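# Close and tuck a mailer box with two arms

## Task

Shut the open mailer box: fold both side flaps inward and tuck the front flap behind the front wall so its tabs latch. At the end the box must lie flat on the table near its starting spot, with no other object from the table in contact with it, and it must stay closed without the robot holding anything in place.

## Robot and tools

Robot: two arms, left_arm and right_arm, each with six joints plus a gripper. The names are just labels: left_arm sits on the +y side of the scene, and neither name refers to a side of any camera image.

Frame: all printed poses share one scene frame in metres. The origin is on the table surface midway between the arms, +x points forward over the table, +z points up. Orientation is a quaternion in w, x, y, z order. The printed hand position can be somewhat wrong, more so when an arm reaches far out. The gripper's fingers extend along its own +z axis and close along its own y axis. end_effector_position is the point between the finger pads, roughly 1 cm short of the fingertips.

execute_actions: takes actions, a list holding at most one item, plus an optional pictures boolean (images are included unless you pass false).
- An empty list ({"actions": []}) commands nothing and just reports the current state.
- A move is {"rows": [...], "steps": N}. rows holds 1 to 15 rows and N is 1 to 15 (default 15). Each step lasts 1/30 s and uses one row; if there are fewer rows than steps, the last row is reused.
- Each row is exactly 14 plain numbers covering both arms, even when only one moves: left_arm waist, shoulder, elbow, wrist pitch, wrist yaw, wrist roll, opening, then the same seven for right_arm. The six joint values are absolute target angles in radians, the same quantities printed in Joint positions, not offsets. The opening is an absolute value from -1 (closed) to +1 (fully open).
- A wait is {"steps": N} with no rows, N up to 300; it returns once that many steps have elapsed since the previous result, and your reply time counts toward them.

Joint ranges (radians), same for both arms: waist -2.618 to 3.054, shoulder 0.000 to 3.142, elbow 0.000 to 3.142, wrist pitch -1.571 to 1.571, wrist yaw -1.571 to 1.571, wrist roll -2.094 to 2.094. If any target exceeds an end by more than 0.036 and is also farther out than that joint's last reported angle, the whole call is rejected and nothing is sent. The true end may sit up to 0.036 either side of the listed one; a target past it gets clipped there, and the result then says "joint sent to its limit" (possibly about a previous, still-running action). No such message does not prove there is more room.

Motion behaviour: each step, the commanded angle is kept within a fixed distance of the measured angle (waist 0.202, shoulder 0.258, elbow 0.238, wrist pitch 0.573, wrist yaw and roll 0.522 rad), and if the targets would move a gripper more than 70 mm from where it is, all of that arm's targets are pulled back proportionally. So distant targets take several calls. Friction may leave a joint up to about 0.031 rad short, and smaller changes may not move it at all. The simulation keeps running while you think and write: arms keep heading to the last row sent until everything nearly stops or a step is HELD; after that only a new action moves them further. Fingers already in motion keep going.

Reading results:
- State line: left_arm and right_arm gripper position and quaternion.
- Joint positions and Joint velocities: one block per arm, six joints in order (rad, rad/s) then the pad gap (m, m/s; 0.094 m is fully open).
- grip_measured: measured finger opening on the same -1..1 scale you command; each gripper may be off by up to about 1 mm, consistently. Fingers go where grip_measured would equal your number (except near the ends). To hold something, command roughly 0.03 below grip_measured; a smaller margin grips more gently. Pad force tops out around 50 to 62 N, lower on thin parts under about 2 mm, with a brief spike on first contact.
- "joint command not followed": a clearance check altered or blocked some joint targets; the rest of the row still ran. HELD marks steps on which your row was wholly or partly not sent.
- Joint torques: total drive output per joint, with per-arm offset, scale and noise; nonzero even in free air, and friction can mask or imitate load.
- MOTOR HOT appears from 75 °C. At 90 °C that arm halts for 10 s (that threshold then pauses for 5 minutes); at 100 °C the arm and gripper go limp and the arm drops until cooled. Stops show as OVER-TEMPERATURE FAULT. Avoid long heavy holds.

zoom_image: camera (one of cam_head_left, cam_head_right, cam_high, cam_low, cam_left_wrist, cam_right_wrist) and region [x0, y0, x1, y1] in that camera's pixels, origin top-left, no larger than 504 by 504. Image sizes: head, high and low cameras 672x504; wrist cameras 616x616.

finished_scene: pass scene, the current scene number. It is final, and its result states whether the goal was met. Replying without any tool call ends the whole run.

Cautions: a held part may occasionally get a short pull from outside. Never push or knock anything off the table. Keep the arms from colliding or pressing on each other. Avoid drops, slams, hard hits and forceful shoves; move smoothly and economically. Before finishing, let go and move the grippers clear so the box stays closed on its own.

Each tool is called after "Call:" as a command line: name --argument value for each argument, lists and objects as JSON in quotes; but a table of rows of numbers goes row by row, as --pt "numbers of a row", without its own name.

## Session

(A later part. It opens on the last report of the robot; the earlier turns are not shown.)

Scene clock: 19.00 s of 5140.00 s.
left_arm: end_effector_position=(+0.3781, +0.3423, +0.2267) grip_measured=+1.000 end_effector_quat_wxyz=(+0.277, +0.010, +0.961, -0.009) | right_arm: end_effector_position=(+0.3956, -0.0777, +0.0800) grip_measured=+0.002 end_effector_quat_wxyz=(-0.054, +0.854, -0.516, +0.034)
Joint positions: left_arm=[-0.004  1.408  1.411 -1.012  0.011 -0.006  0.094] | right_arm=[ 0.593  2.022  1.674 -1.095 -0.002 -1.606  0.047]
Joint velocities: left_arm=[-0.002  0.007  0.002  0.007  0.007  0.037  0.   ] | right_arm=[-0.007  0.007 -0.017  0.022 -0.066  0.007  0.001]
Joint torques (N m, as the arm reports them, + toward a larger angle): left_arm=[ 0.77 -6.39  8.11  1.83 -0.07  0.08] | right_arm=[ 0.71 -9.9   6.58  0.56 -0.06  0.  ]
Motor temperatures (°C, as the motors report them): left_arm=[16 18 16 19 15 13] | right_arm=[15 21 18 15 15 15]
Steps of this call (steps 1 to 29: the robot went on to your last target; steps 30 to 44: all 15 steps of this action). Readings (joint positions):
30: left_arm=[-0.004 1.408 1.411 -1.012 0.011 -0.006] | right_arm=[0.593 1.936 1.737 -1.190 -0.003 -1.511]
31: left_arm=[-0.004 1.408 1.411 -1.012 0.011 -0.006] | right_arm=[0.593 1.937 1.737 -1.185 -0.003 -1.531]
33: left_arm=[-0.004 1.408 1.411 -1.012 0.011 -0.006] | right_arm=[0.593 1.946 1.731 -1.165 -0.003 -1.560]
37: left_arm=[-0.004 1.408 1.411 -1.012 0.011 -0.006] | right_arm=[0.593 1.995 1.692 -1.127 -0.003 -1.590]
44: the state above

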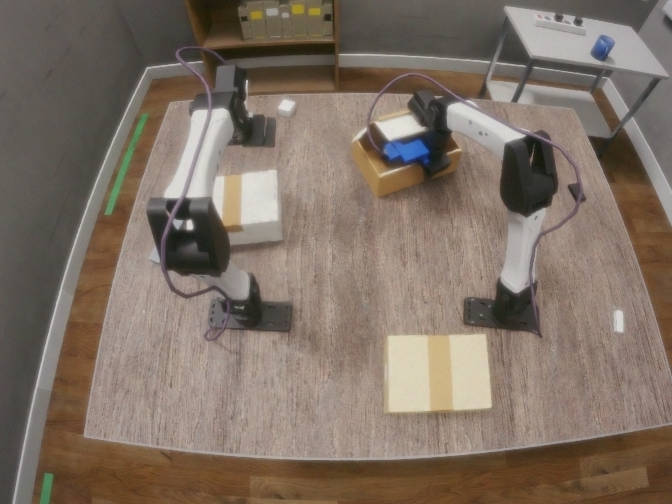

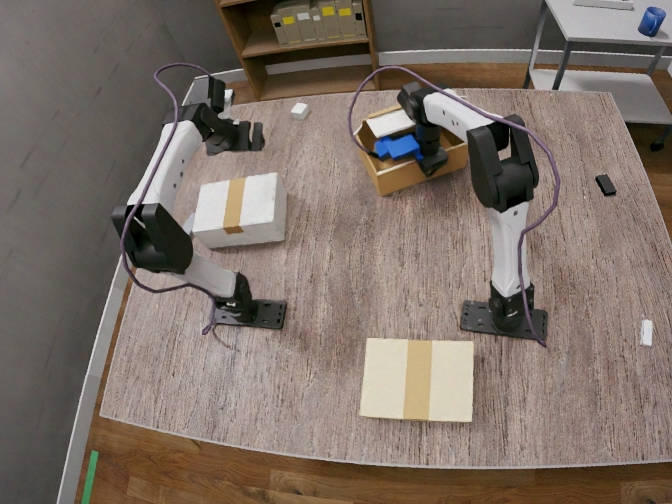

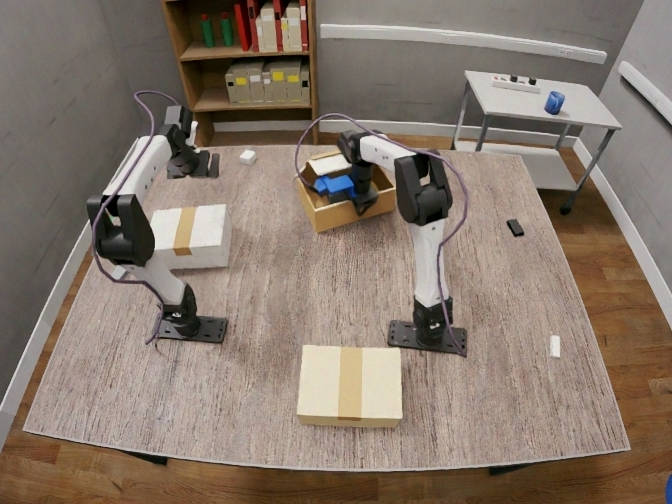

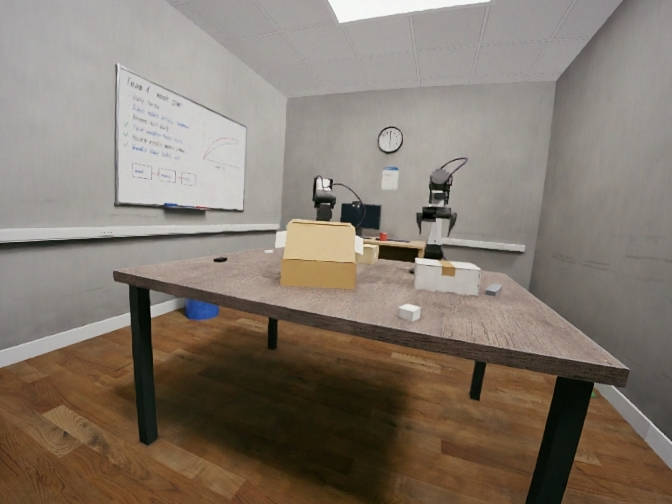

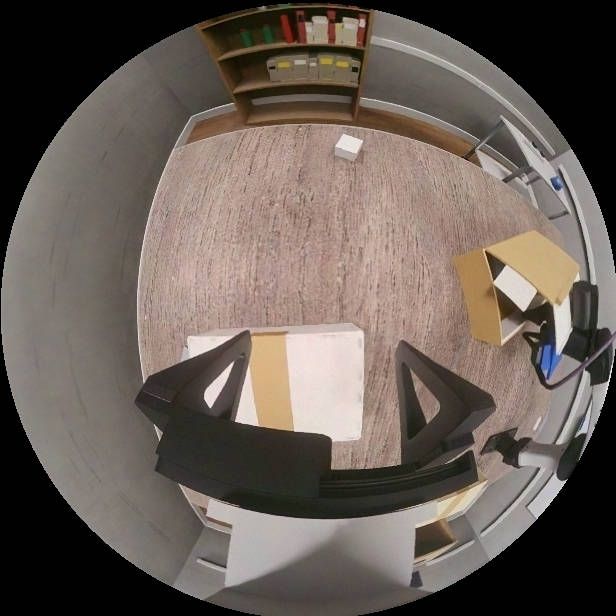

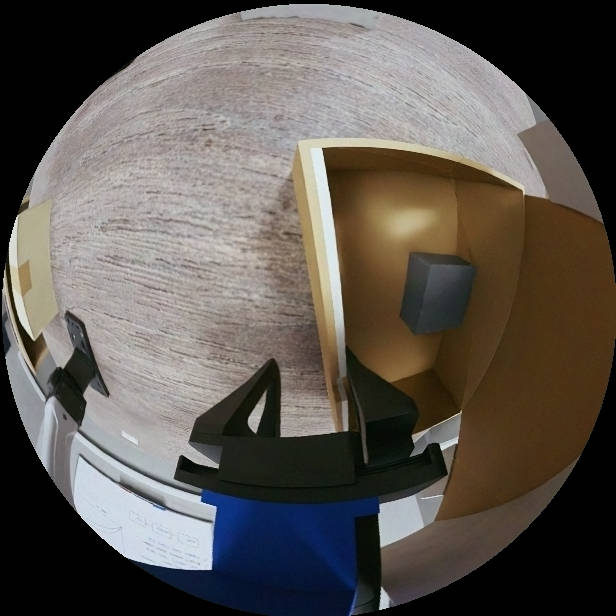

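Call:
execute_actions --actions '[{"rows":[[0,1.4,1.4,-1.0,0,0,1,0.6,2.04,1.655,-1.06,0,-1.58,-0.2],[0,1.4,1.4,-1.0,0,0,1,0.6,2.04,1.655,-1.06,0,-1.58,-0.3],[0,1.4,1.4,-1.0,0,0,1,0.6,2.04,1.655,-1.06,0,-1.58,-0.4],[0,1.4,1.4,-1.0,0,0,1,0.6,2.04,1.655,-1.06,0,-1.58,-0.5],[0,1.4,1.4,-1.0,0,0,1,0.6,2.04,1.655,-1.06,0,-1.58,-0.6],[0,1.4,1.4,-1.0,0,0,1,0.6,2.04,1.655,-1.06,0,-1.58,-0.7],[0,1.4,1.4,-1.0,0,0,1,0.6,2.04,1.655,-1.06,0,-1.58,-0.8],[0,1.4,1.4,-1.0,0,0,1,0.6,2.04,1.655,-1.06,0,-1.58,-0.85]],"steps":15}]'

Scene clock: 20.23 s of 5140.00 s.
left_arm: end_effector_position=(+0.3781, +0.3423, +0.2267) grip_measured=+1.000 end_effector_quat_wxyz=(+0.277, +0.010, +0.961, -0.009) | right_arm: end_effector_position=(+0.4070, -0.0752, +0.0818) grip_measured=-0.818 end_effector_quat_wxyz=(-0.069, +0.846, -0.526, +0.053)
Joint positions: left_arm=[-0.004  1.408  1.411 -1.012  0.011 -0.006  0.094] | right_arm=[ 0.594  2.022  1.674 -1.049  0.016 -1.58   0.009]
Joint velocities: left_arm=[-0.007 -0.022  0.017  0.022 -0.007  0.007  0.   ] | right_arm=[ 0.002 -0.007  0.002  0.081 -0.007  0.007 -0.   ]
Joint torques (N m, as the arm reports them, + toward a larger angle): left_arm=[ 0.78 -6.4   8.12  1.83 -0.07  0.08] | right_arm=[  0.71 -10.02   6.76   0.64  -0.25   0.12]
Motor temperatures (°C, as the motors report them): left_arm=[16 18 16 20 15 13] | right_arm=[15 21 18 15 15 15]
Steps of this call (steps 1 to 15: the robot went on to your last target; steps 16 to 22: nothing new was sent; steps 23 to 37: all 15 steps of this action). Readings (joint positions):
23: left_arm=[-0.004 1.408 1.411 -1.012 0.011 -0.006] | right_arm=[0.593 2.022 1.674 -1.088 -0.001 -1.606]
24: left_arm=[-0.004 1.408 1.411 -1.012 0.011 -0.006] | right_arm=[0.593 2.022 1.674 -1.077 -0.001 -1.602]
26: left_arm=[-0.004 1.408 1.411 -1.012 0.011 -0.006] | right_arm=[0.593 2.022 1.674 -1.062 -0.001 -1.597]
30: left_arm=[-0.004 1.408 1.411 -1.012 0.011 -0.006] | right_arm=[0.593 2.022 1.674 -1.045 0.005 -1.583]
37: the state above

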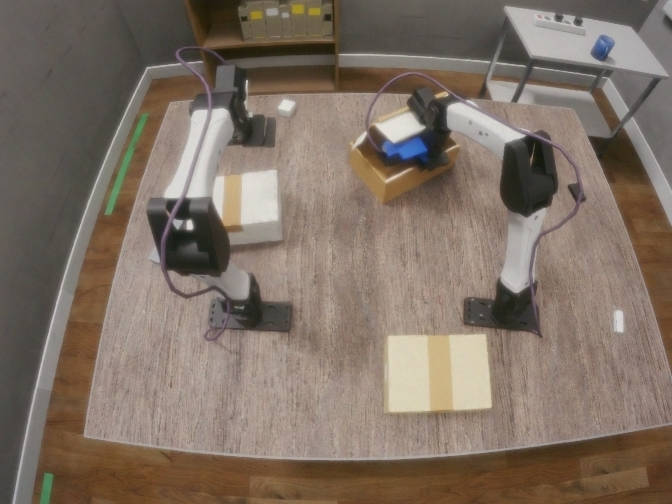

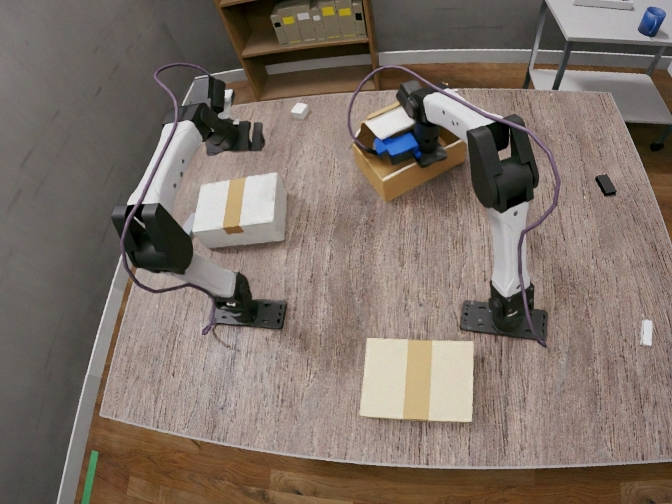

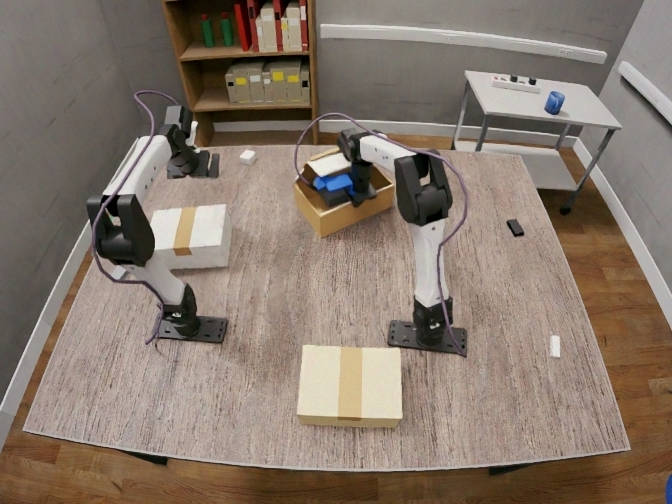

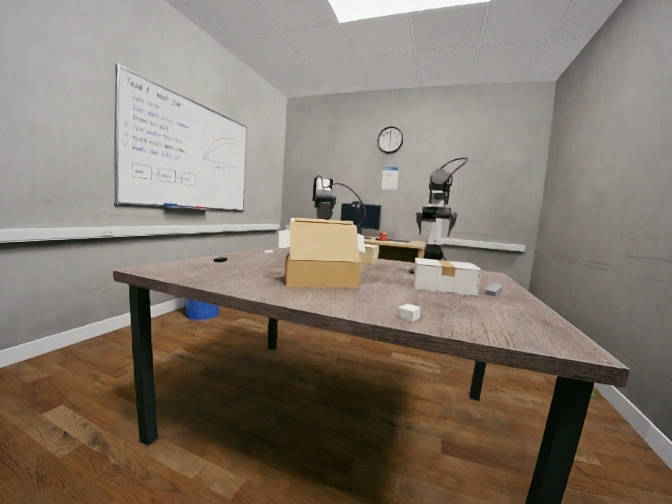

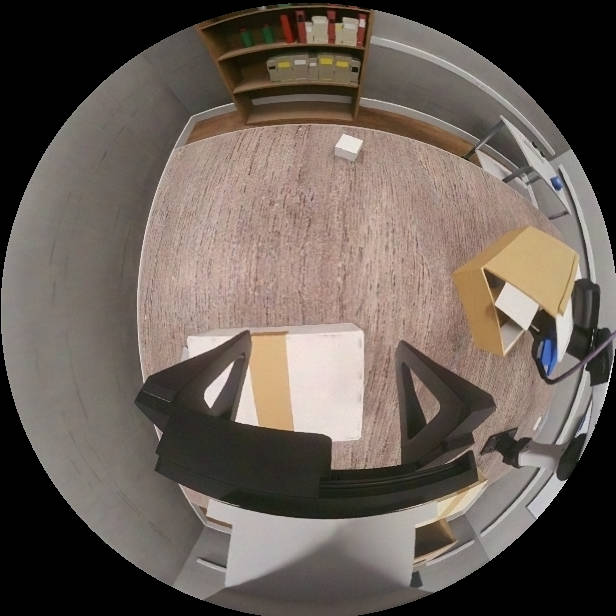

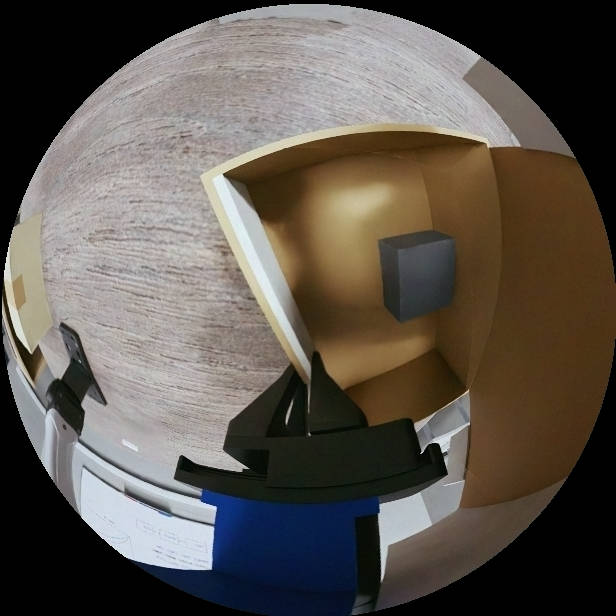

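Call:
execute_actions --actions '[{"rows":[[0,1.4,1.4,-1.0,0,0,1,0.62,2.04,1.655,-1.06,0,-1.5,-0.86],[0,1.4,1.4,-1.0,0,0,1,0.635,2.04,1.655,-1.06,0,-1.45,-0.86],[0,1.4,1.4,-1.0,0,0,1,0.65,2.04,1.655,-1.06,0.01,-1.4,-0.86],[0,1.4,1.4,-1.0,0,0,1,0.66,2.04,1.655,-1.06,0.02,-1.35,-0.86],[0,1.4,1.4,-1.0,0,0,1,0.67,2.04,1.655,-1.07,0.03,-1.3,-0.86],[0,1.4,1.4,-1.0,0,0,1,0.685,2.04,1.655,-1.07,0.04,-1.25,-0.86],[0,1.4,1.4,-1.0,0,0,1,0.7,2.04,1.655,-1.07,0.05,-1.2,-0.86],[0,1.4,1.4,-1.0,0,0,1,0.715,2.04,1.655,-1.08,0.06,-1.15,-0.86],[0,1.4,1.4,-1.0,0,0,1,0.73,2.04,1.655,-1.08,0.07,-1.1,-0.86],[0,1.4,1.4,-1.0,0,0,1,0.745,2.04,1.655,-1.09,0.08,-1.05,-0.86],[0,1.4,1.4,-1.0,0,0,1,0.76,2.04,1.655,-1.09,0.09,-1.0,-0.86],[0,1.4,1.4,-1.0,0,0,1,0.775,2.04,1.655,-1.1,0.1,-0.95,-0.86],[0,1.4,1.4,-1.0,0,0,1,0.79,2.04,1.655,-1.1,0.1,-0.9,-0.86],[0,1.4,1.4,-1.0,0,0,1,0.805,2.04,1.655,-1.1,0.1,-0.85,-0.86],[0,1.4,1.4,-1.0,0,0,1,0.82,2.04,1.655,-1.1,0.1,-0.8,-0.86]],"steps":15}]' --pictures false

Call:
execute_actions --actions '[{"steps":15}]'

Scene clock: 22.13 s of 5140.00 s.
left_arm: end_effector_position=(+0.3781, +0.3423, +0.2267) grip_measured=+1.000 end_effector_quat_wxyz=(+0.277, +0.010, +0.961, -0.009) | right_arm: end_effector_position=(+0.3670, -0.0197, +0.0812) grip_measured=-0.831 end_effector_quat_wxyz=(-0.063, +0.735, -0.673, +0.056)
Joint positions: left_arm=[-0.004  1.408  1.411 -1.012  0.011 -0.006  0.094] | right_arm=[ 0.783  2.022  1.674 -1.078  0.086 -1.026  0.008]
Joint velocities: left_arm=[ 0.002  0.012  0.002  0.081 -0.007  0.037  0.   ] | right_arm=[ 0.374 -0.002  0.007 -0.125  0.183  1.443  0.001]
Joint torques (N m, as the arm reports them, + toward a larger angle): left_arm=[ 0.78 -6.4   8.12  1.83 -0.07  0.08] | right_arm=[ 1.24 -9.97  6.8   0.62 -0.04  0.3 ]
Motor temperatures (°C, as the motors report them): left_arm=[16 18 16 20 15 13] | right_arm=[15 21 18 15 15 15]
Steps of this call (steps 1 to 15: the robot went on to your last target; steps 16 to 42: nothing new was sent; steps 43 to 57: all 15 steps of this action). Readings (joint positions):
43: left_arm=[-0.004 1.408 1.411 -1.012 0.011 -0.006] | right_arm=[0.595 2.022 1.674 -1.049 0.016 -1.570]
44: left_arm=[-0.004 1.408 1.411 -1.012 0.011 -0.006] | right_arm=[0.598 2.022 1.674 -1.049 0.016 -1.553]
46: left_arm=[-0.004 1.408 1.411 -1.012 0.011 -0.006] | right_arm=[0.612 2.022 1.674 -1.049 0.019 -1.503]
50: left_arm=[-0.004 1.408 1.411 -1.012 0.011 -0.006] | right_arm=[0.669 2.022 1.674 -1.051 0.040 -1.354]
57: the state above

Scene clock: 22.63 s of 5140.00 s.
left_arm: end_effector_position=(+0.3781, +0.3423, +0.2267) grip_measured=+1.000 end_effector_quat_wxyz=(+0.277, +0.010, +0.961, -0.009) | right_arm: end_effector_position=(+0.3581, -0.0116, +0.0811) grip_measured=-0.832 end_effector_quat_wxyz=(-0.063, +0.680, -0.729, +0.057)
Joint positions: left_arm=[-0.004  1.408  1.411 -1.012  0.011 -0.006  0.094] | right_arm=[ 0.818  2.022  1.674 -1.088  0.104 -0.833  0.008]
Joint velocities: left_arm=[ 0.022 -0.002  0.012 -0.081 -0.037  0.022  0.   ] | right_arm=[ 0.007 -0.002  0.017 -0.081 -0.022  0.081 -0.001]
Joint torques (N m, as the arm reports them, + toward a larger angle): left_arm=[ 0.77 -6.38  8.11  1.83 -0.07  0.08] | right_arm=[  0.4  -10.02   6.77   0.65  -0.06   0.4 ]
Motor temperatures (°C, as the motors report them): left_arm=[16 19 16 20 15 13] | right_arm=[15 21 18 15 15 15]
Steps of this call (steps 1 to 15: the robot went on to your last target). Readings (joint positions):
1: left_arm=[-0.004 1.408 1.411 -1.012 0.011 -0.006] | right_arm=[0.795 2.022 1.674 -1.079 0.090 -0.985]
2: left_arm=[-0.004 1.408 1.411 -1.012 0.011 -0.006] | right_arm=[0.805 2.022 1.674 -1.081 0.093 -0.953]
4: left_arm=[-0.004 1.408 1.411 -1.012 0.011 -0.006] | right_arm=[0.816 2.022 1.674 -1.083 0.098 -0.909]
8: left_arm=[-0.004 1.408 1.411 -1.012 0.011 -0.006] | right_arm=[0.818 2.022 1.674 -1.087 0.101 -0.860]
15: the state above

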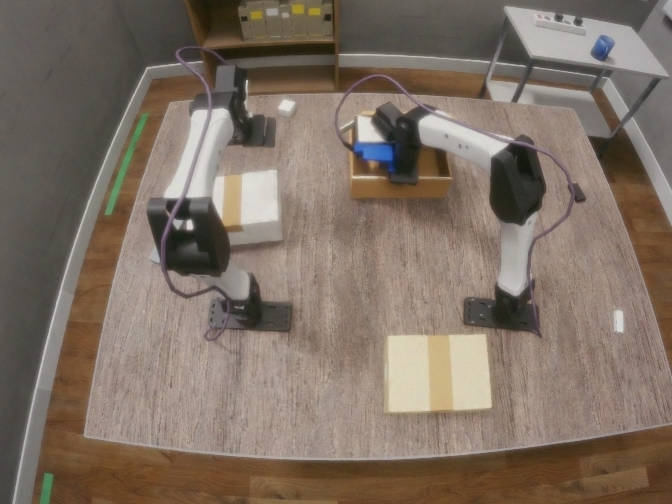

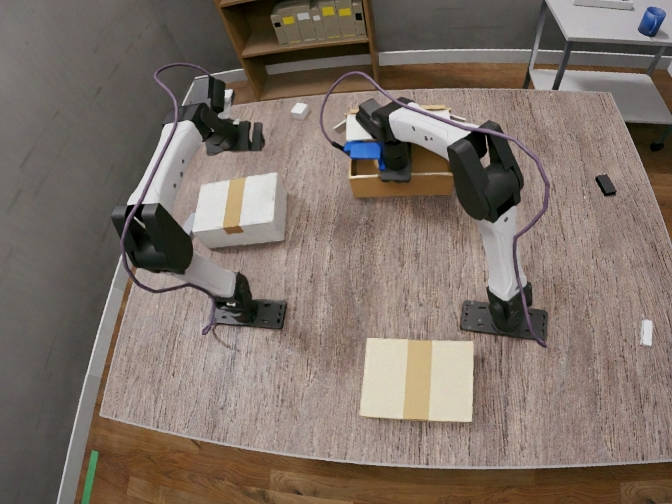

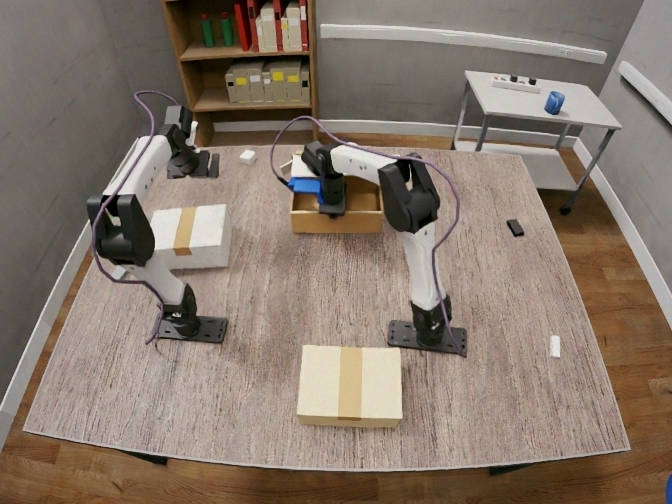

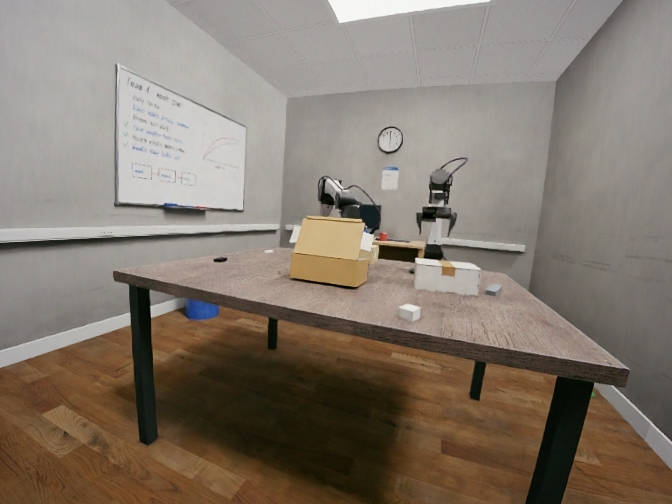

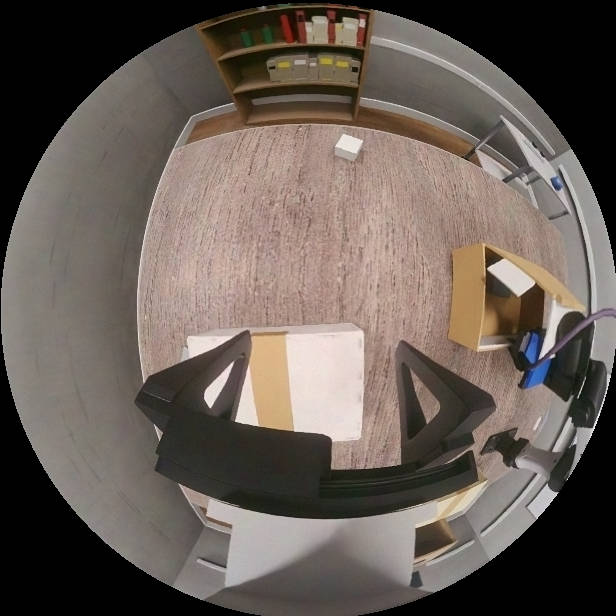

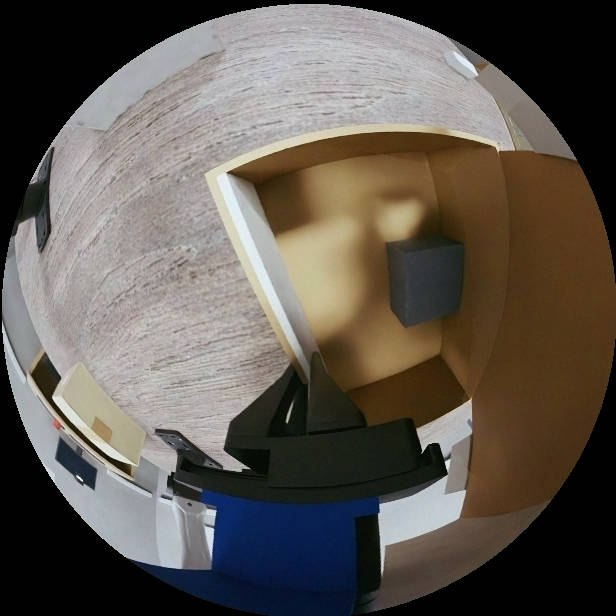

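Call:
execute_actions --actions '[{"rows":[[0,1.4,1.4,-1.0,0,0,1,0.85,2.04,1.655,-1.08,0.1,-0.68,-0.86]],"steps":15}]' --pictures false

Call:
execute_actions --actions '[{"rows":[[0,1.4,1.4,-1.0,0,0,1,0.85,2.02,1.67,-1.08,0.1,-0.72,-0.7],[0,1.4,1.4,-1.0,0,0,1,0.85,2.02,1.67,-1.08,0.1,-0.72,-0.7],[0,1.4,1.4,-1.0,0,0,1,0.85,2.02,1.67,-1.08,0.1,-0.72,-0.7],[0,1.4,1.4,-1.0,0,0,1,0.85,1.99,1.65,-1.02,0.1,-0.72,-0.7],[0,1.4,1.4,-1.0,0,0,1,0.85,1.96,1.63,-0.99,0.1,-0.72,-0.7],[0,1.4,1.4,-1.0,0,0,1,0.85,1.93,1.6,-0.96,0.1,-0.72,-0.7],[0,1.4,1.4,-1.0,0,0,1,0.85,1.9,1.575,-0.93,0.1,-0.72,-0.7],[0,1.4,1.4,-1.0,0,0,1,0.85,1.87,1.55,-0.9,0.1,-0.72,-0.7],[0,1.4,1.4,-1.0,0,0,1,0.85,1.84,1.52,-0.88,0.1,-0.72,-0.7],[0,1.4,1.4,-1.0,0,0,1,0.85,1.8,1.49,-0.87,0.1,-0.72,-0.7]],"steps":15}]' --pictures false

Call:
execute_actions --actions '[{"rows":[[0,1.4,1.4,-1.0,0,0,1,0.85,1.55,1.3,-0.87,0,0,-0.7]],"steps":15}]'

Scene clock: 24.50 s of 5140.00 s.
left_arm: end_effector_position=(+0.3781, +0.3423, +0.2267) grip_measured=+1.000 end_effector_quat_wxyz=(+0.277, +0.010, +0.961, -0.009) | right_arm: end_effector_position=(+0.3541, -0.0063, +0.0814) grip_measured=-0.835 end_effector_quat_wxyz=(-0.066, +0.641, -0.762, +0.059)
Joint positions: left_arm=[-0.004  1.408  1.411 -1.012  0.011 -0.006  0.094] | right_arm=[ 0.84   2.022  1.674 -1.089  0.117 -0.71   0.008]
Joint velocities: left_arm=[-0.012 -0.002 -0.022  0.037  0.007  0.022  0.   ] | right_arm=[ 0.007 -0.012  0.002 -0.081  0.022 -0.022  0.   ]
Joint torques (N m, as the arm reports them, + toward a larger angle): left_arm=[ 0.78 -6.4   8.11  1.83 -0.07  0.08] | right_arm=[  0.91 -10.06   6.88   0.81  -0.15   0.38]
Motor temperatures (°C, as the motors report them): left_arm=[16 19 17 20 15 13] | right_arm=[15 22 18 15 15 15]
Steps of this call (steps 1 to 15: the robot went on to your last target; steps 16 to 41: nothing new was sent; steps 42 to 56: all 15 steps of this action). Readings (joint positions):
42: left_arm=[-0.004 1.408 1.411 -1.012 0.011 -0.006] | right_arm=[0.820 2.022 1.674 -1.089 0.106 -0.810]
43: left_arm=[-0.004 1.408 1.411 -1.012 0.011 -0.006] | right_arm=[0.824 2.022 1.674 -1.089 0.110 -0.790]
45: left_arm=[-0.004 1.408 1.411 -1.012 0.011 -0.006] | right_arm=[0.833 2.022 1.674 -1.089 0.114 -0.757]
49: left_arm=[-0.004 1.408 1.411 -1.012 0.011 -0.006] | right_arm=[0.839 2.022 1.674 -1.089 0.117 -0.726]
56: the state above

Scene clock: 25.00 s of 5140.00 s.
left_arm: end_effector_position=(+0.3781, +0.3423, +0.2267) grip_measured=+1.000 end_effector_quat_wxyz=(+0.277, +0.010, +0.961, -0.009) | right_arm: end_effector_position=(+0.3540, -0.0030, +0.1310) grip_measured=-0.702 end_effector_quat_wxyz=(-0.185, +0.628, -0.754, +0.054)
Joint positions: left_arm=[-0.004  1.408  1.411 -1.012  0.011 -0.006  0.094] | right_arm=[ 0.841  1.798  1.512 -0.912  0.107 -0.712  0.014]
Joint velocities: left_arm=[-0.017 -0.007 -0.007 -0.022  0.007  0.022  0.   ] | right_arm=[-0.007 -0.134  0.002  0.286 -0.037  0.007 -0.001]
Joint torques (N m, as the arm reports them, + toward a larger angle): left_arm=[ 0.76 -6.39  8.1   1.83 -0.07  0.08] | right_arm=[ 0.81 -9.04  7.06  1.24 -0.04  0.03]
Motor temperatures (°C, as the motors report them): left_arm=[16 19 17 20 15 13] | right_arm=[15 22 18 15 15 15]
Steps of this call (steps 1 to 15: all 15 steps of this action). Readings (joint positions):
1: left_arm=[-0.004 1.408 1.411 -1.012 0.011 -0.006] | right_arm=[0.840 2.022 1.674 -1.089 0.117 -0.710]
2: left_arm=[-0.004 1.408 1.411 -1.012 0.011 -0.006] | right_arm=[0.840 2.022 1.674 -1.086 0.117 -0.711]
4: left_arm=[-0.004 1.408 1.411 -1.012 0.011 -0.006] | right_arm=[0.840 2.020 1.672 -1.079 0.114 -0.711]
8: left_arm=[-0.004 1.408 1.411 -1.012 0.011 -0.006] | right_arm=[0.841 1.951 1.598 -1.001 0.109 -0.712]
15: the state above

Scene clock: 25.50 s of 5140.00 s.
left_arm: end_effector_position=(+0.3781, +0.3423, +0.2267) grip_measured=+1.000 end_effector_quat_wxyz=(+0.277, +0.010, +0.961, -0.009) | right_arm: end_effector_position=(+0.3075, -0.0202, +0.1609) grip_measured=-0.702 end_effector_quat_wxyz=(+0.218, -0.349, +0.909, +0.070)
Joint positions: left_arm=[-0.004  1.408  1.411 -1.012  0.011 -0.006  0.094] | right_arm=[ 0.841  1.54   1.314 -0.882  0.009 -0.037  0.014]
Joint velocities: left_arm=[-0.002  0.002  0.007 -0.051  0.051 -0.007  0.   ] | right_arm=[-0.017  0.002 -0.022 -0.051 -0.007  0.139 -0.   ]
Joint torques (N m, as the arm reports them, + toward a larger angle): left_arm=[ 0.77 -6.38  8.12  1.83 -0.07  0.08] | right_arm=[ 0.8  -6.61  7.89  1.52 -0.02  0.21]
Motor temperatures (°C, as the motors report them): left_arm=[16 19 17 20 15 13] | right_arm=[15 22 19 15 15 15]
Steps of this call (steps 1 to 15: all 15 steps of this action). Readings (joint positions):
1: left_arm=[-0.004 1.408 1.411 -1.012 0.011 -0.006] | right_arm=[0.841 1.763 1.468 -0.869 0.092 -0.632]
2: left_arm=[-0.004 1.408 1.411 -1.012 0.011 -0.006] | right_arm=[0.841 1.706 1.400 -0.854 0.074 -0.531]
4: left_arm=[-0.004 1.408 1.411 -1.012 0.011 -0.006] | right_arm=[0.841 1.602 1.323 -0.889 0.049 -0.348]
8: left_arm=[-0.004 1.408 1.411 -1.012 0.011 -0.006] | right_arm=[0.841 1.539 1.314 -0.885 0.024 -0.147]
15: the state above

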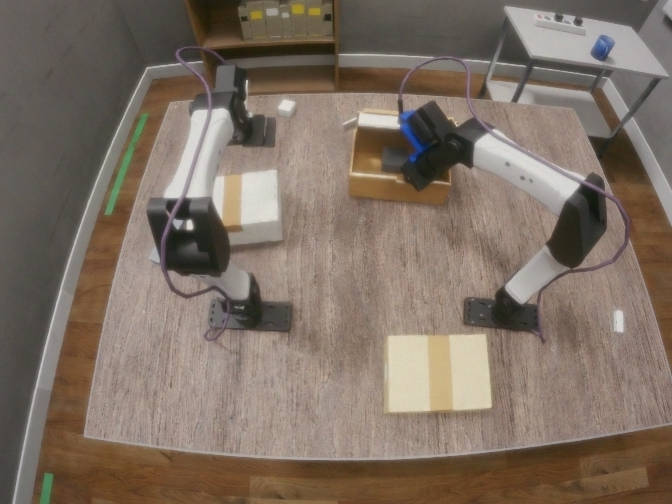

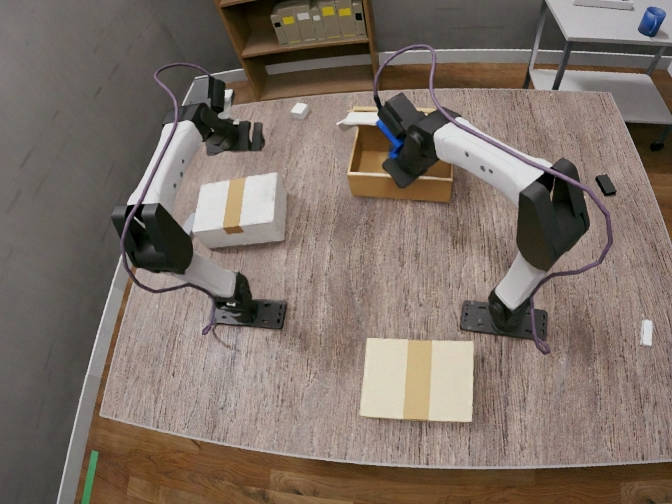

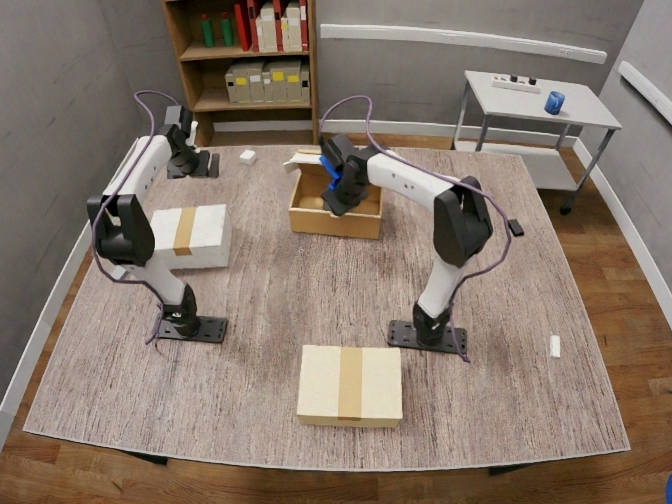

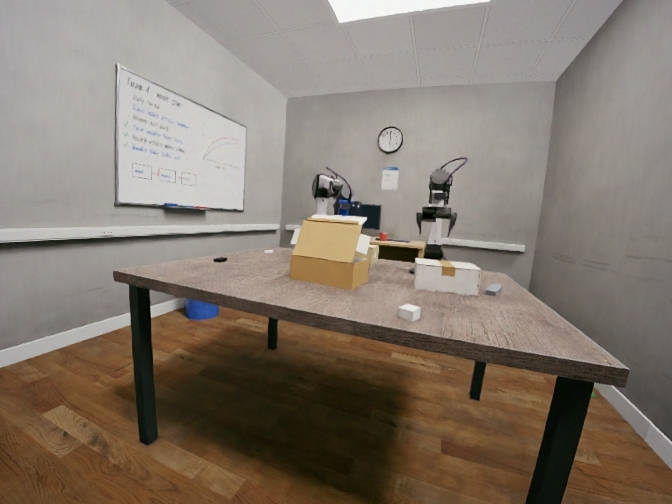

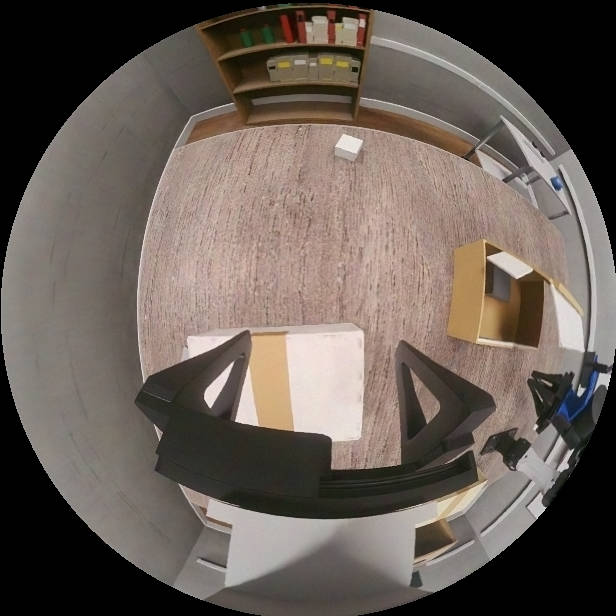

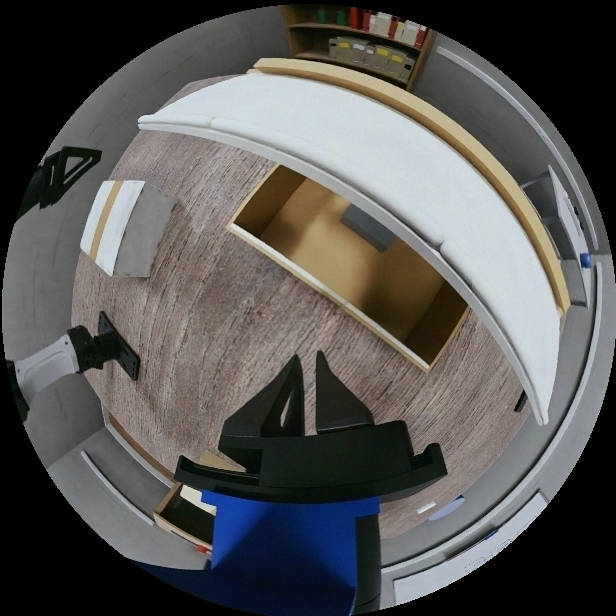

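Call:
execute_actions --actions '[{"rows":[[0.15,1.7,1.45,0,0.7,0,-0.3,0.85,1.2,1.0,-0.87,0,0,-0.3]],"steps":12}]' --pictures false

Call:
execute_actions --actions '[{"rows":[[0.15,1.9,1.46,0.73,1.4,0.4,-0.3,-0.2,1.2,1.0,-0.87,0,0,-0.3]],"steps":15}]' --pictures false

Call:
execute_actions --actions '[{"rows":[[0.15,2.19,1.46,0.73,1.4,0.4,-0.3,-0.2,1.7,1.45,0.3,-0.8,-0.4,-0.3]],"steps":15}]' --pictures false

Call:
execute_actions --actions '[{"rows":[[0.15,2.19,1.46,0.73,1.4,0.4,-0.3,-0.2,2.19,1.46,0.73,-1.5,-0.4,-0.3]],"steps":15}]' --pictures false

Call:
execute_actions --actions '[{"steps":20}]'

Scene clock: 28.83 s of 5140.00 s.
left_arm: end_effector_position=(+0.5384, +0.3208, +0.2729) grip_measured=-0.298 end_effector_quat_wxyz=(+0.524, +0.104, +0.816, -0.220) | right_arm: end_effector_position=(+0.2456, -0.0712, +0.1600) grip_measured=-0.302 end_effector_quat_wxyz=(+0.238, -0.334, +0.908, +0.083)
Joint positions: left_arm=[ 0.149  1.716  1.44  -0.17   0.606 -0.005  0.033] | right_arm=[ 0.841  1.191  1.015 -0.886  0.005 -0.008  0.033]
Joint velocities: left_arm=[-0.027 -0.139 -0.012  1.238  0.608 -0.007  0.001] | right_arm=[ 0.002 -0.007 -0.022 -0.066 -0.022  0.007 -0.001]
Joint torques (N m, as the arm reports them, + toward a larger angle): left_arm=[  0.48 -10.27  10.87   2.17   0.25   0.11] | right_arm=[ 0.8  -3.2   7.92  1.59 -0.03  0.19]
Motor temperatures (°C, as the motors report them): left_arm=[16 19 17 20 15 13] | right_arm=[15 22 19 16 15 15]
Steps of this call (steps 1 to 30: the robot went on to your last target; steps 31 to 88: nothing new was sent; steps 89 to 100: all 12 steps of this action). Readings (joint positions):
89: left_arm=[0.009 1.420 1.412 -0.988 0.059 -0.005] | right_arm=[0.841 1.507 1.269 -0.841 0.006 -0.008]
90: left_arm=[0.032 1.448 1.422 -0.932 0.121 -0.005] | right_arm=[0.841 1.438 1.185 -0.820 0.005 -0.008]
92: left_arm=[0.083 1.534 1.438 -0.780 0.253 -0.005] | right_arm=[0.841 1.284 1.052 -0.861 0.005 -0.008]
96: left_arm=[0.143 1.696 1.440 -0.392 0.493 -0.005] | right_arm=[0.841 1.191 1.015 -0.891 0.005 -0.008]
100: the state above

Scene clock: 29.33 s of 5140.00 s.
left_arm: end_effector_position=(+0.5040, +0.2471, +0.3426) grip_measured=-0.298 end_effector_quat_wxyz=(+0.693, +0.551, +0.412, -0.215) | right_arm: end_effector_position=(+0.3022, -0.3544, +0.1624) grip_measured=-0.301 end_effector_quat_wxyz=(+0.257, +0.153, +0.953, -0.046)
Joint positions: left_arm=[0.152 1.901 1.468 0.684 1.355 0.381 0.033] | right_arm=[-0.178  1.191  1.015 -0.866  0.008 -0.005  0.033]
Joint velocities: left_arm=[-0.012  0.007 -0.007  0.256  0.256  0.022  0.001] | right_arm=[-0.945 -0.012 -0.012 -0.022  0.139 -0.022  0.   ]
Joint torques (N m, as the arm reports them, + toward a larger angle): left_arm=[  0.19 -10.61   8.32   1.71   0.01   0.04] | right_arm=[ 2.46 -3.48  8.03  1.49 -0.28  0.03]
Motor temperatures (°C, as the motors report them): left_arm=[16 19 17 20 15 13] | right_arm=[15 22 19 16 15 15]
Steps of this call (steps 1 to 15: all 15 steps of this action). Readings (joint positions):
1: left_arm=[0.152 1.733 1.442 -0.085 0.688 0.056] | right_arm=[0.815 1.191 1.015 -0.885 -0.008 -0.009]
2: left_arm=[0.152 1.768 1.458 0.040 0.789 0.124] | right_arm=[0.754 1.191 1.015 -0.883 -0.013 -0.009]
4: left_arm=[0.152 1.840 1.468 0.276 0.982 0.222] | right_arm=[0.606 1.191 1.015 -0.877 -0.010 -0.008]
8: left_arm=[0.152 1.902 1.468 0.523 1.221 0.325] | right_arm=[0.307 1.191 1.015 -0.869 -0.005 -0.008]
15: the state above

Scene clock: 29.83 s of 5140.00 s.
left_arm: end_effector_position=(+0.5458, +0.2517, +0.2016) grip_measured=-0.298 end_effector_quat_wxyz=(+0.637, +0.513, +0.490, -0.303) | right_arm: end_effector_position=(+0.5339, -0.3340, +0.3110) grip_measured=-0.302 end_effector_quat_wxyz=(+0.627, -0.191, +0.753, +0.049)
Joint positions: left_arm=[0.152 2.202 1.458 0.715 1.384 0.393 0.033] | right_arm=[-0.204  1.698  1.422  0.011 -0.655 -0.334  0.033]
Joint velocities: left_arm=[-0.027 -0.085  0.007  0.051  0.037 -0.051  0.001] | right_arm=[-0.012  0.276  0.139  1.839 -0.916 -0.374  0.001]
Joint torques (N m, as the arm reports them, + toward a larger angle): left_arm=[  0.17 -13.1    8.69   1.88   0.19   0.05] | right_arm=[  0.44 -10.96  12.31   2.24  -0.2   -0.01]
Motor temperatures (°C, as the motors report them): left_arm=[16 19 17 20 15 13] | right_arm=[15 22 19 16 15 15]
Steps of this call (steps 1 to 15: all 15 steps of this action). Readings (joint positions):
1: left_arm=[0.152 1.914 1.471 0.700 1.362 0.382] | right_arm=[-0.200 1.204 1.028 -0.858 -0.018 -0.029]
2: left_arm=[0.152 1.935 1.479 0.719 1.366 0.384] | right_arm=[-0.204 1.234 1.056 -0.828 -0.059 -0.059]
4: left_arm=[0.152 1.996 1.481 0.735 1.368 0.386] | right_arm=[-0.204 1.308 1.124 -0.738 -0.147 -0.113]
8: left_arm=[0.152 2.148 1.479 0.735 1.375 0.390] | right_arm=[-0.204 1.471 1.274 -0.538 -0.335 -0.201]
15: the state above

Scene clock: 30.33 s of 5140.00 s.
left_arm: end_effector_position=(+0.5446, +0.2514, +0.2047) grip_measured=-0.298 end_effector_quat_wxyz=(+0.639, +0.516, +0.485, -0.301) | right_arm: end_effector_position=(+0.5409, -0.2664, +0.1784) grip_measured=-0.301 end_effector_quat_wxyz=(+0.640, -0.447, +0.555, +0.286)
Joint positions: left_arm=[0.152 2.197 1.458 0.722 1.389 0.394 0.033] | right_arm=[-0.204  2.23   1.444  0.654 -1.444 -0.388  0.033]
Joint velocities: left_arm=[ 0.002 -0.012 -0.012  0.066  0.022 -0.022 -0.   ] | right_arm=[-0.012 -0.266  0.002  0.374 -0.418 -0.037  0.001]
Joint torques (N m, as the arm reports them, + toward a larger angle): left_arm=[  0.18 -12.98   8.77   1.89   0.16   0.05] | right_arm=[  0.45 -15.2   10.43   1.79  -0.14   0.03]
Motor temperatures (°C, as the motors report them): left_arm=[16 20 17 20 15 13] | right_arm=[15 22 19 16 15 15]
Steps of this call (steps 1 to 15: all 15 steps of this action). Readings (joint positions):
1: left_arm=[0.152 2.200 1.458 0.717 1.385 0.394] | right_arm=[-0.205 1.733 1.431 0.110 -0.744 -0.345]
2: left_arm=[0.152 2.198 1.458 0.719 1.386 0.394] | right_arm=[-0.205 1.788 1.458 0.243 -0.845 -0.355]
4: left_arm=[0.152 2.197 1.458 0.722 1.388 0.394] | right_arm=[-0.204 1.912 1.487 0.447 -1.028 -0.368]
8: left_arm=[0.152 2.197 1.458 0.722 1.388 0.394] | right_arm=[-0.204 2.140 1.481 0.592 -1.270 -0.380]
15: the state above

Scene clock: 31.00 s of 5140.00 s.
left_arm: end_effector_position=(+0.5446, +0.2514, +0.2047) grip_measured=-0.298 end_effector_quat_wxyz=(+0.639, +0.516, +0.485, -0.300) | right_arm: end_effector_position=(+0.5313, -0.2620, +0.2009) grip_measured=-0.301 end_effector_quat_wxyz=(+0.652, -0.483, +0.518, +0.272)
Joint positions: left_arm=[0.152 2.197 1.458 0.722 1.389 0.395 0.033] | right_arm=[-0.204  2.196  1.444  0.716 -1.494 -0.391  0.033]
Joint velocities: left_arm=[-0.027  0.007  0.007 -0.095  0.037  0.022  0.   ] | right_arm=[-0.012  0.012 -0.002 -0.139 -0.022 -0.051 -0.   ]
Joint torques (N m, as the arm reports them, + toward a larger angle): left_arm=[  0.18 -13.02   8.75   1.9    0.18   0.05] | right_arm=[  0.55 -13.44  10.37   1.7   -0.06   0.02]
Motor temperatures (°C, as the motors report them): left_arm=[16 20 17 20 15 13] | right_arm=[15 22 19 16 15 15]
Steps of this call (steps 1 to 20: the robot went on to your last target). Readings (joint positions):
1: left_arm=[0.152 2.197 1.458 0.722 1.389 0.394] | right_arm=[-0.204 2.222 1.444 0.666 -1.455 -0.389]
2: left_arm=[0.152 2.197 1.458 0.722 1.389 0.394] | right_arm=[-0.204 2.213 1.444 0.678 -1.463 -0.390]
4: left_arm=[0.152 2.197 1.458 0.722 1.389 0.395] | right_arm=[-0.204 2.200 1.444 0.697 -1.475 -0.390]
8: left_arm=[0.152 2.197 1.458 0.722 1.389 0.395] | right_arm=[-0.204 2.196 1.444 0.713 -1.487 -0.391]
20: the state above

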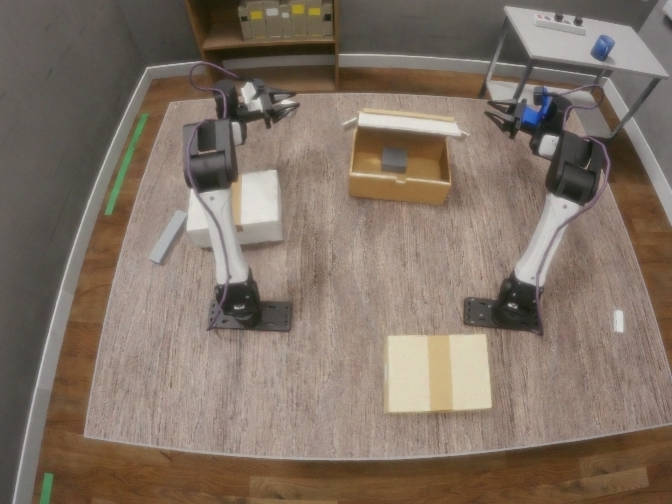

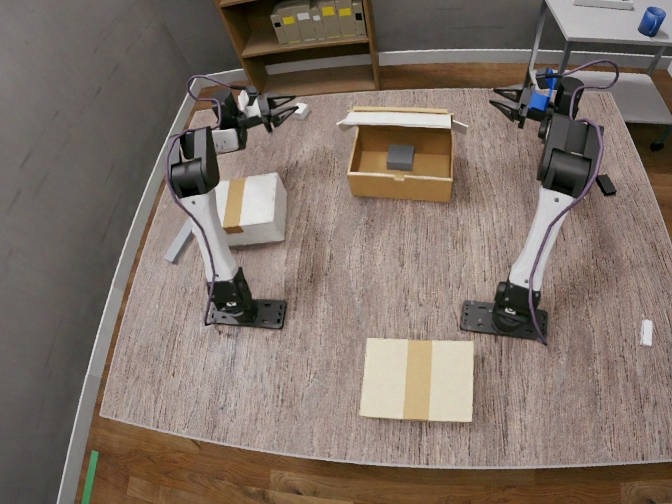

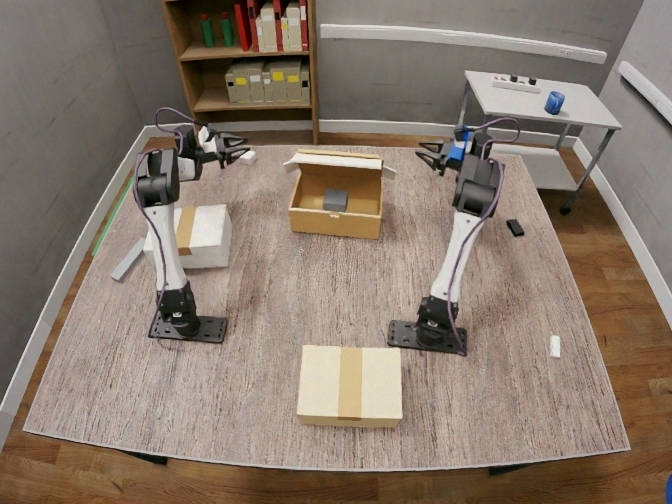

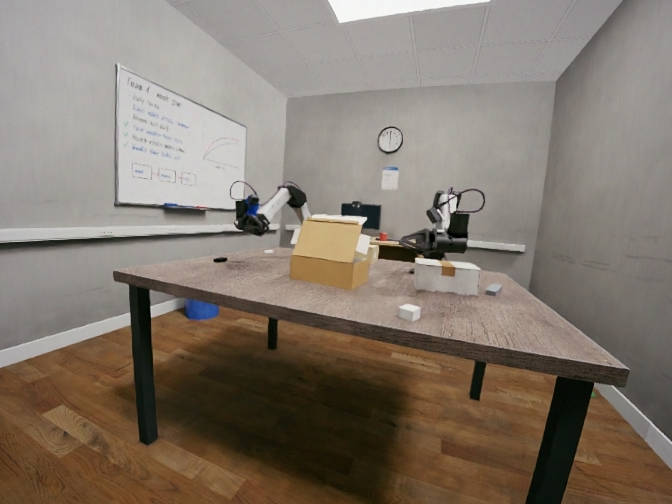

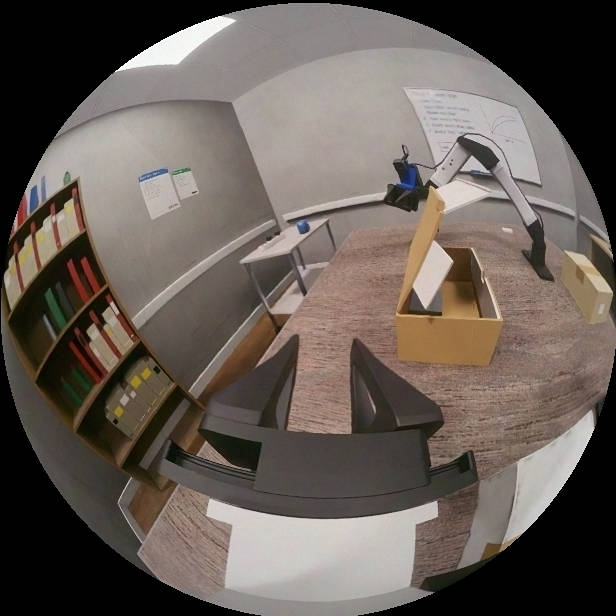

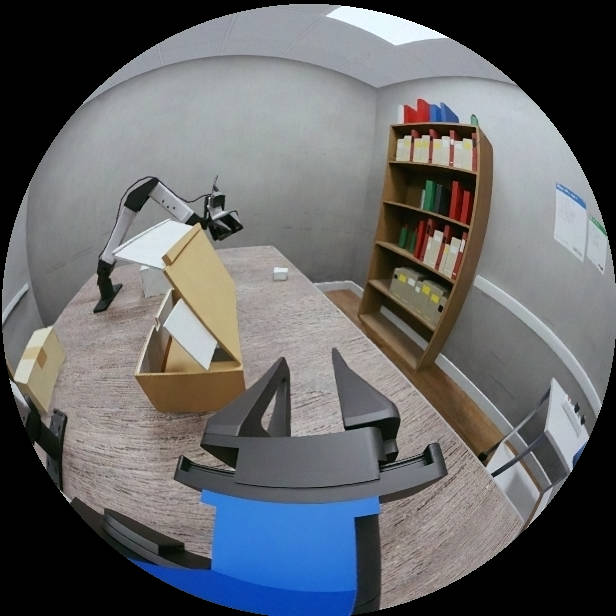

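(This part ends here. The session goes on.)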